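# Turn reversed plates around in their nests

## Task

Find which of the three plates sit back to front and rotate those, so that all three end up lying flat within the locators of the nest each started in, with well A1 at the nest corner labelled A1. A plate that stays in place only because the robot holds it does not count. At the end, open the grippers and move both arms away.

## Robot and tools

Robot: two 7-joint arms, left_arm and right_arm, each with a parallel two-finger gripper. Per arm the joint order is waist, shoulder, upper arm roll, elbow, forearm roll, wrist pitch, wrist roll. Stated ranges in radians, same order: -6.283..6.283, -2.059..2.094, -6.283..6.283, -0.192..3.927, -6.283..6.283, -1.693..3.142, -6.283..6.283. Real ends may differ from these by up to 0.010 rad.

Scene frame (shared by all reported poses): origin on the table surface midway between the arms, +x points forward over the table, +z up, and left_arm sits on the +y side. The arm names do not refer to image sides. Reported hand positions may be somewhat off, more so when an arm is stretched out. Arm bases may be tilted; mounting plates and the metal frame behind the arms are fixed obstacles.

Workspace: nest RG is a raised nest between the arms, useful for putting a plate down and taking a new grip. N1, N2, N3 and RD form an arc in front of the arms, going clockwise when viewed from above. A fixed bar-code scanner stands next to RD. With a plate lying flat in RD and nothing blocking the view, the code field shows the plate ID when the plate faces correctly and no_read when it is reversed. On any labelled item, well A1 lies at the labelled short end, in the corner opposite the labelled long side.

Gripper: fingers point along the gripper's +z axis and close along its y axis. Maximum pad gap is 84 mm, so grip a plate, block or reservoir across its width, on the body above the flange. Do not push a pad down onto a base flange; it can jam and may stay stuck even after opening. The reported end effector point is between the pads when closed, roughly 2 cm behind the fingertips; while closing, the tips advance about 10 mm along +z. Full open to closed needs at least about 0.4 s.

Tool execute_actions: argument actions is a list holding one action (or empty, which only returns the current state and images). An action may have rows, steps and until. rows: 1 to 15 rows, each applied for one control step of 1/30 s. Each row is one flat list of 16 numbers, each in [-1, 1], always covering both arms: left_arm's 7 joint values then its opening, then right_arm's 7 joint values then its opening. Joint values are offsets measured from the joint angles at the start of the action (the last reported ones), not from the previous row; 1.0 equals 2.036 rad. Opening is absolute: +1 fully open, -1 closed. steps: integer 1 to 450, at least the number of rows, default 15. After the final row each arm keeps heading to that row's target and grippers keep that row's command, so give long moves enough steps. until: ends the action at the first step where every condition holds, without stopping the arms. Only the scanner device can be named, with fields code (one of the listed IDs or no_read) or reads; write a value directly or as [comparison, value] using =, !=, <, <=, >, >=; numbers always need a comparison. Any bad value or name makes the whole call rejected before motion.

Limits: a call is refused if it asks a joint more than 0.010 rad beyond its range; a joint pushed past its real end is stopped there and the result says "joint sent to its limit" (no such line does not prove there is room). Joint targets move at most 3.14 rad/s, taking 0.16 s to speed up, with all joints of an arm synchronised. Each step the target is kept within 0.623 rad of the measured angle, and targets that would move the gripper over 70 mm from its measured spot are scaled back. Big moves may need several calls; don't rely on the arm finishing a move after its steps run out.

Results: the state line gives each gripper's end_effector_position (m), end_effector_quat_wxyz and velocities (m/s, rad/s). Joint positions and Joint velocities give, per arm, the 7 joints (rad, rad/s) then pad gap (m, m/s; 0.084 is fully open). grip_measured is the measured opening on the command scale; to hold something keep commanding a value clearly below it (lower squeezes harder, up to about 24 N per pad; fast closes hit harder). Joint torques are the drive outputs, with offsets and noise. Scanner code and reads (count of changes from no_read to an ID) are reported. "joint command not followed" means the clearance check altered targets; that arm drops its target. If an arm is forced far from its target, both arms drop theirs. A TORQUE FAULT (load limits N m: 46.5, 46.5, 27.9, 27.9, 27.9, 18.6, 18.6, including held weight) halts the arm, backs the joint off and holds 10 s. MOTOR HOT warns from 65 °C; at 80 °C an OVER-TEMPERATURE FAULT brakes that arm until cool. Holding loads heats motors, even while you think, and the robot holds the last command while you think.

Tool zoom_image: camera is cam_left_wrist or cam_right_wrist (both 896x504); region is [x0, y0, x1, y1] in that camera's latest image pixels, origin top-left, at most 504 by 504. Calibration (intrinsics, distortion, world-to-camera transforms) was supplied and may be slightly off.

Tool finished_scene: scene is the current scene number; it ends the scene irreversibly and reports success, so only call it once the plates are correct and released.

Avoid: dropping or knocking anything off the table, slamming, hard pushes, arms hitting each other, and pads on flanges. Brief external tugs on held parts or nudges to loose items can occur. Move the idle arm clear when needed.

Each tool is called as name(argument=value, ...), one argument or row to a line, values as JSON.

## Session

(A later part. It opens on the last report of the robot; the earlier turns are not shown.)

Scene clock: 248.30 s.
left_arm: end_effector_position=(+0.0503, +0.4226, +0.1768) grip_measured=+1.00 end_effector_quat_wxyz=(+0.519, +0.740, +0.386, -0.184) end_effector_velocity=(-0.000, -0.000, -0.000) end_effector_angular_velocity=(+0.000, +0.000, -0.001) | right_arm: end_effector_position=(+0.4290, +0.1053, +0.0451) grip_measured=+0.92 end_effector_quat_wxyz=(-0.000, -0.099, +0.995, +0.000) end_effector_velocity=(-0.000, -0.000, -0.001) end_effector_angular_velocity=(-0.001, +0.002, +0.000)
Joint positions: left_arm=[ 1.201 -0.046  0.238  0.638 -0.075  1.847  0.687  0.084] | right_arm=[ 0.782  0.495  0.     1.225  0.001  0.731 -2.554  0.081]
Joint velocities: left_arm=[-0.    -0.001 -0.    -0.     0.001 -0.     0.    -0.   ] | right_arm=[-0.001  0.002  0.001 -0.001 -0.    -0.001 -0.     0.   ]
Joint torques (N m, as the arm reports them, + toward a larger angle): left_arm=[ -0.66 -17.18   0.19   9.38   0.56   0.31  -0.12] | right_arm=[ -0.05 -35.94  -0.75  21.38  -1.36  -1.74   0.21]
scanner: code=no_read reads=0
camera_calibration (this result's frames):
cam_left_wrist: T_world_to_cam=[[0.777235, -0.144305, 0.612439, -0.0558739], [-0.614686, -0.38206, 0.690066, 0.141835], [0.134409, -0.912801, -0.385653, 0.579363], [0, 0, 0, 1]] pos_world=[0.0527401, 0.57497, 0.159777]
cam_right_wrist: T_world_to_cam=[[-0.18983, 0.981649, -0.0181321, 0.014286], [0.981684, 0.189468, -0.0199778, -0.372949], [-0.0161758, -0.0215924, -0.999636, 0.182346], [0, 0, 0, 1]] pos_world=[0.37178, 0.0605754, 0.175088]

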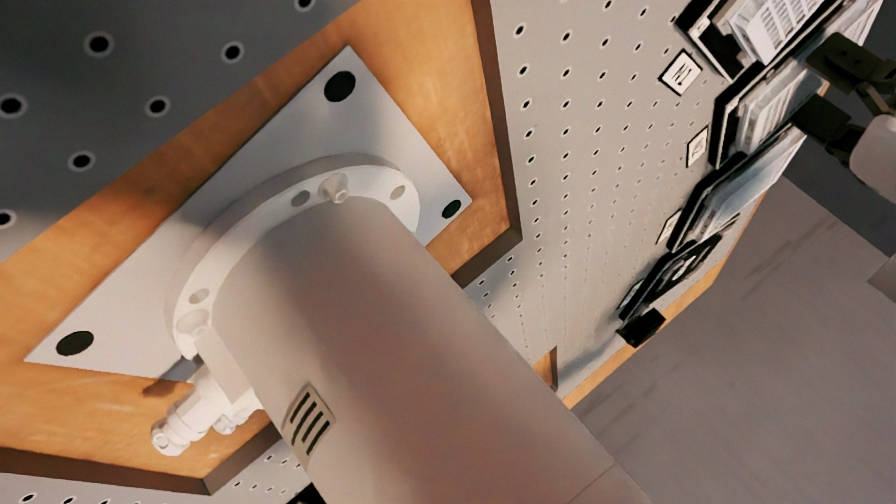

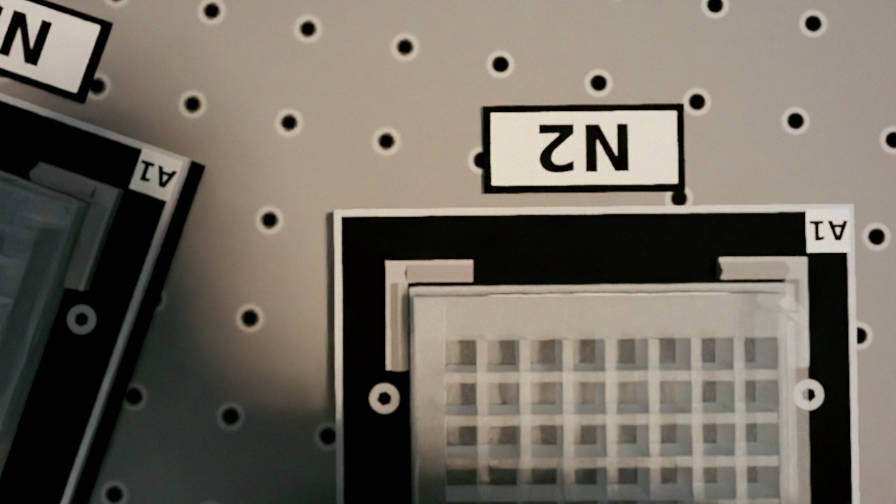

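execute_actions(
  actions=[
    {"rows":[[0,0,0,0,0,0,0,1,0,0,0,0,0,0,0,0.6],[0,0,0,0,0,0,0,1,0,0,0,0,0,0,0,1],[0,0,0,0,0,0,0,1,0,0,0,0,0,0,0,1],[0,0,0,0,0,0,0,1,0,0,0,0,0,0,0,1],[0,0,0,0,0,0,0,1,0,0,0,0,0,0,0,1],[0,0,0,0,0,0,0,1,0,0,0,0,0,0,0,1],[0,0,0,0,0,0,0,1,0,0,0,0,0,0,0,1],[0,0,0,0,0,0,0,1,0,0,0,0,0,0,0,1],[0,0,0,0,0,0,0,1,0,0,0,0,0,0,0,1],[0,0,0,0,0,0,0,1,0,-0.023,0,0.0049,0,0.0279,0,1],[0,0,0,0,0,0,0,1,0,-0.023,0,0.0049,0,0.0279,0,1],[0,0,0,0,0,0,0,1,0,-0.023,0,0.0049,0,0.0279,0,1],[0,0,0,0,0,0,0,1,0,-0.023,0,0.0049,0,0.0279,0,1],[0,0,0,0,0,0,0,1,0,-0.023,0,0.0049,0,0.0279,0,1],[0,0,0,0,0,0,0,1,0,-0.11,0,0.03,0,0.14,0,1]],"steps":36},
  ],
)

zoom_image(
  camera="cam_left_wrist",
  region=[616, 0, 896, 280],
)

Scene clock: 261.53 s.
left_arm: end_effector_position=(+0.0503, +0.4226, +0.1768) grip_measured=+1.00 end_effector_quat_wxyz=(+0.519, +0.740, +0.386, -0.184) end_effector_velocity=(+0.000, +0.000, -0.000) end_effector_angular_velocity=(+0.000, -0.001, +0.001) | right_arm: end_effector_position=(+0.4212, +0.0975, +0.1683) grip_measured=+1.00 end_effector_quat_wxyz=(-0.001, -0.100, +0.995, -0.000) end_effector_velocity=(+0.001, +0.001, +0.007) end_effector_angular_velocity=(+0.007, -0.008, -0.000)
Joint positions: left_arm=[ 1.201 -0.046  0.238  0.638 -0.075  1.847  0.687  0.084] | right_arm=[ 0.782  0.272  0.     1.286  0.001  1.016 -2.554  0.084]
Joint velocities: left_arm=[ 0.    -0.    -0.    -0.    -0.001 -0.     0.     0.   ] | right_arm=[ 0.    -0.009 -0.001  0.005 -0.     0.004 -0.    -0.   ]
Joint torques (N m, as the arm reports them, + toward a larger angle): left_arm=[ -0.66 -17.31   0.26   9.39   0.53   0.26  -0.22] | right_arm=[  0.04 -32.69  -0.57  23.53  -1.24  -1.66   0.16]
scanner: code=no_read reads=0
camera_calibration (this result's frames):
cam_left_wrist: T_world_to_cam=[[0.777236, -0.144305, 0.612439, -0.055874], [-0.614686, -0.38206, 0.690066, 0.141835], [0.134409, -0.912801, -0.385653, 0.579363], [0, 0, 0, 1]] pos_world=[0.0527401, 0.57497, 0.159777]
cam_right_wrist: T_world_to_cam=[[-0.190006, 0.981601, -0.0188896, 0.0228687], [0.981632, 0.189604, -0.0211913, -0.361178], [-0.0172199, -0.0225691, -0.999597, 0.305682], [0, 0, 0, 1]] pos_world=[0.364153, 0.0529318, 0.298337]

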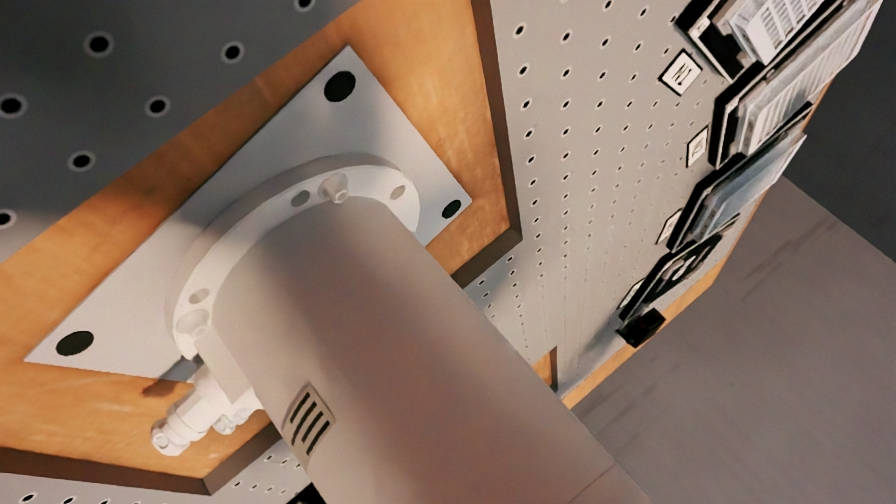

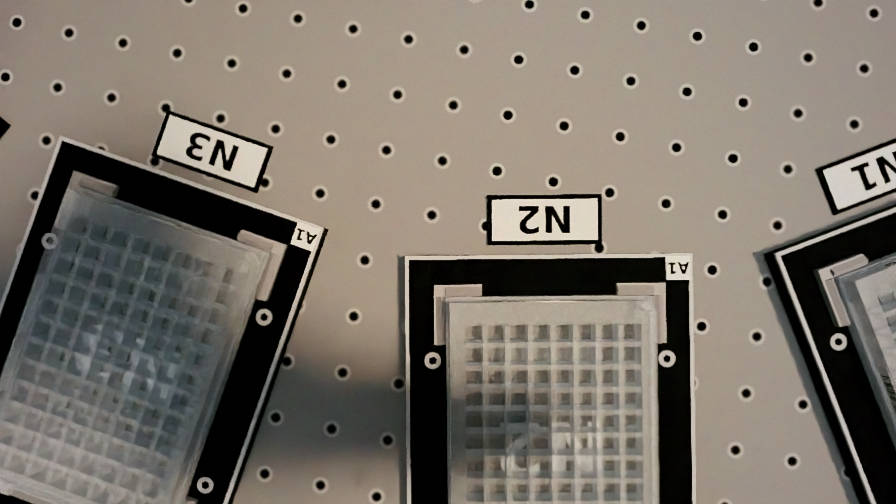

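Region (616, 0, 896, 280) of cam_left_wrist's 896x504 image, scaled by 1.800, with more detail than that image has.

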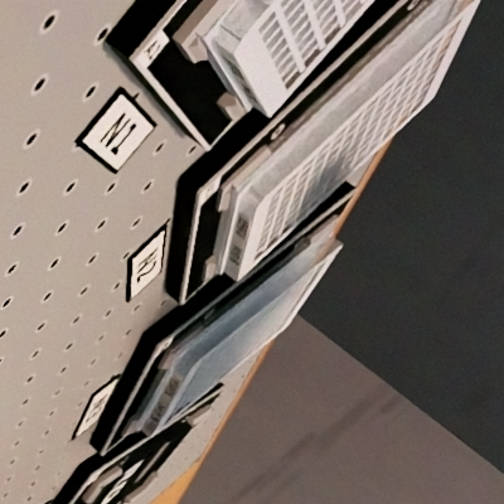

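finished_scene(
  scene=1,
)

The scene is finished: the task was done.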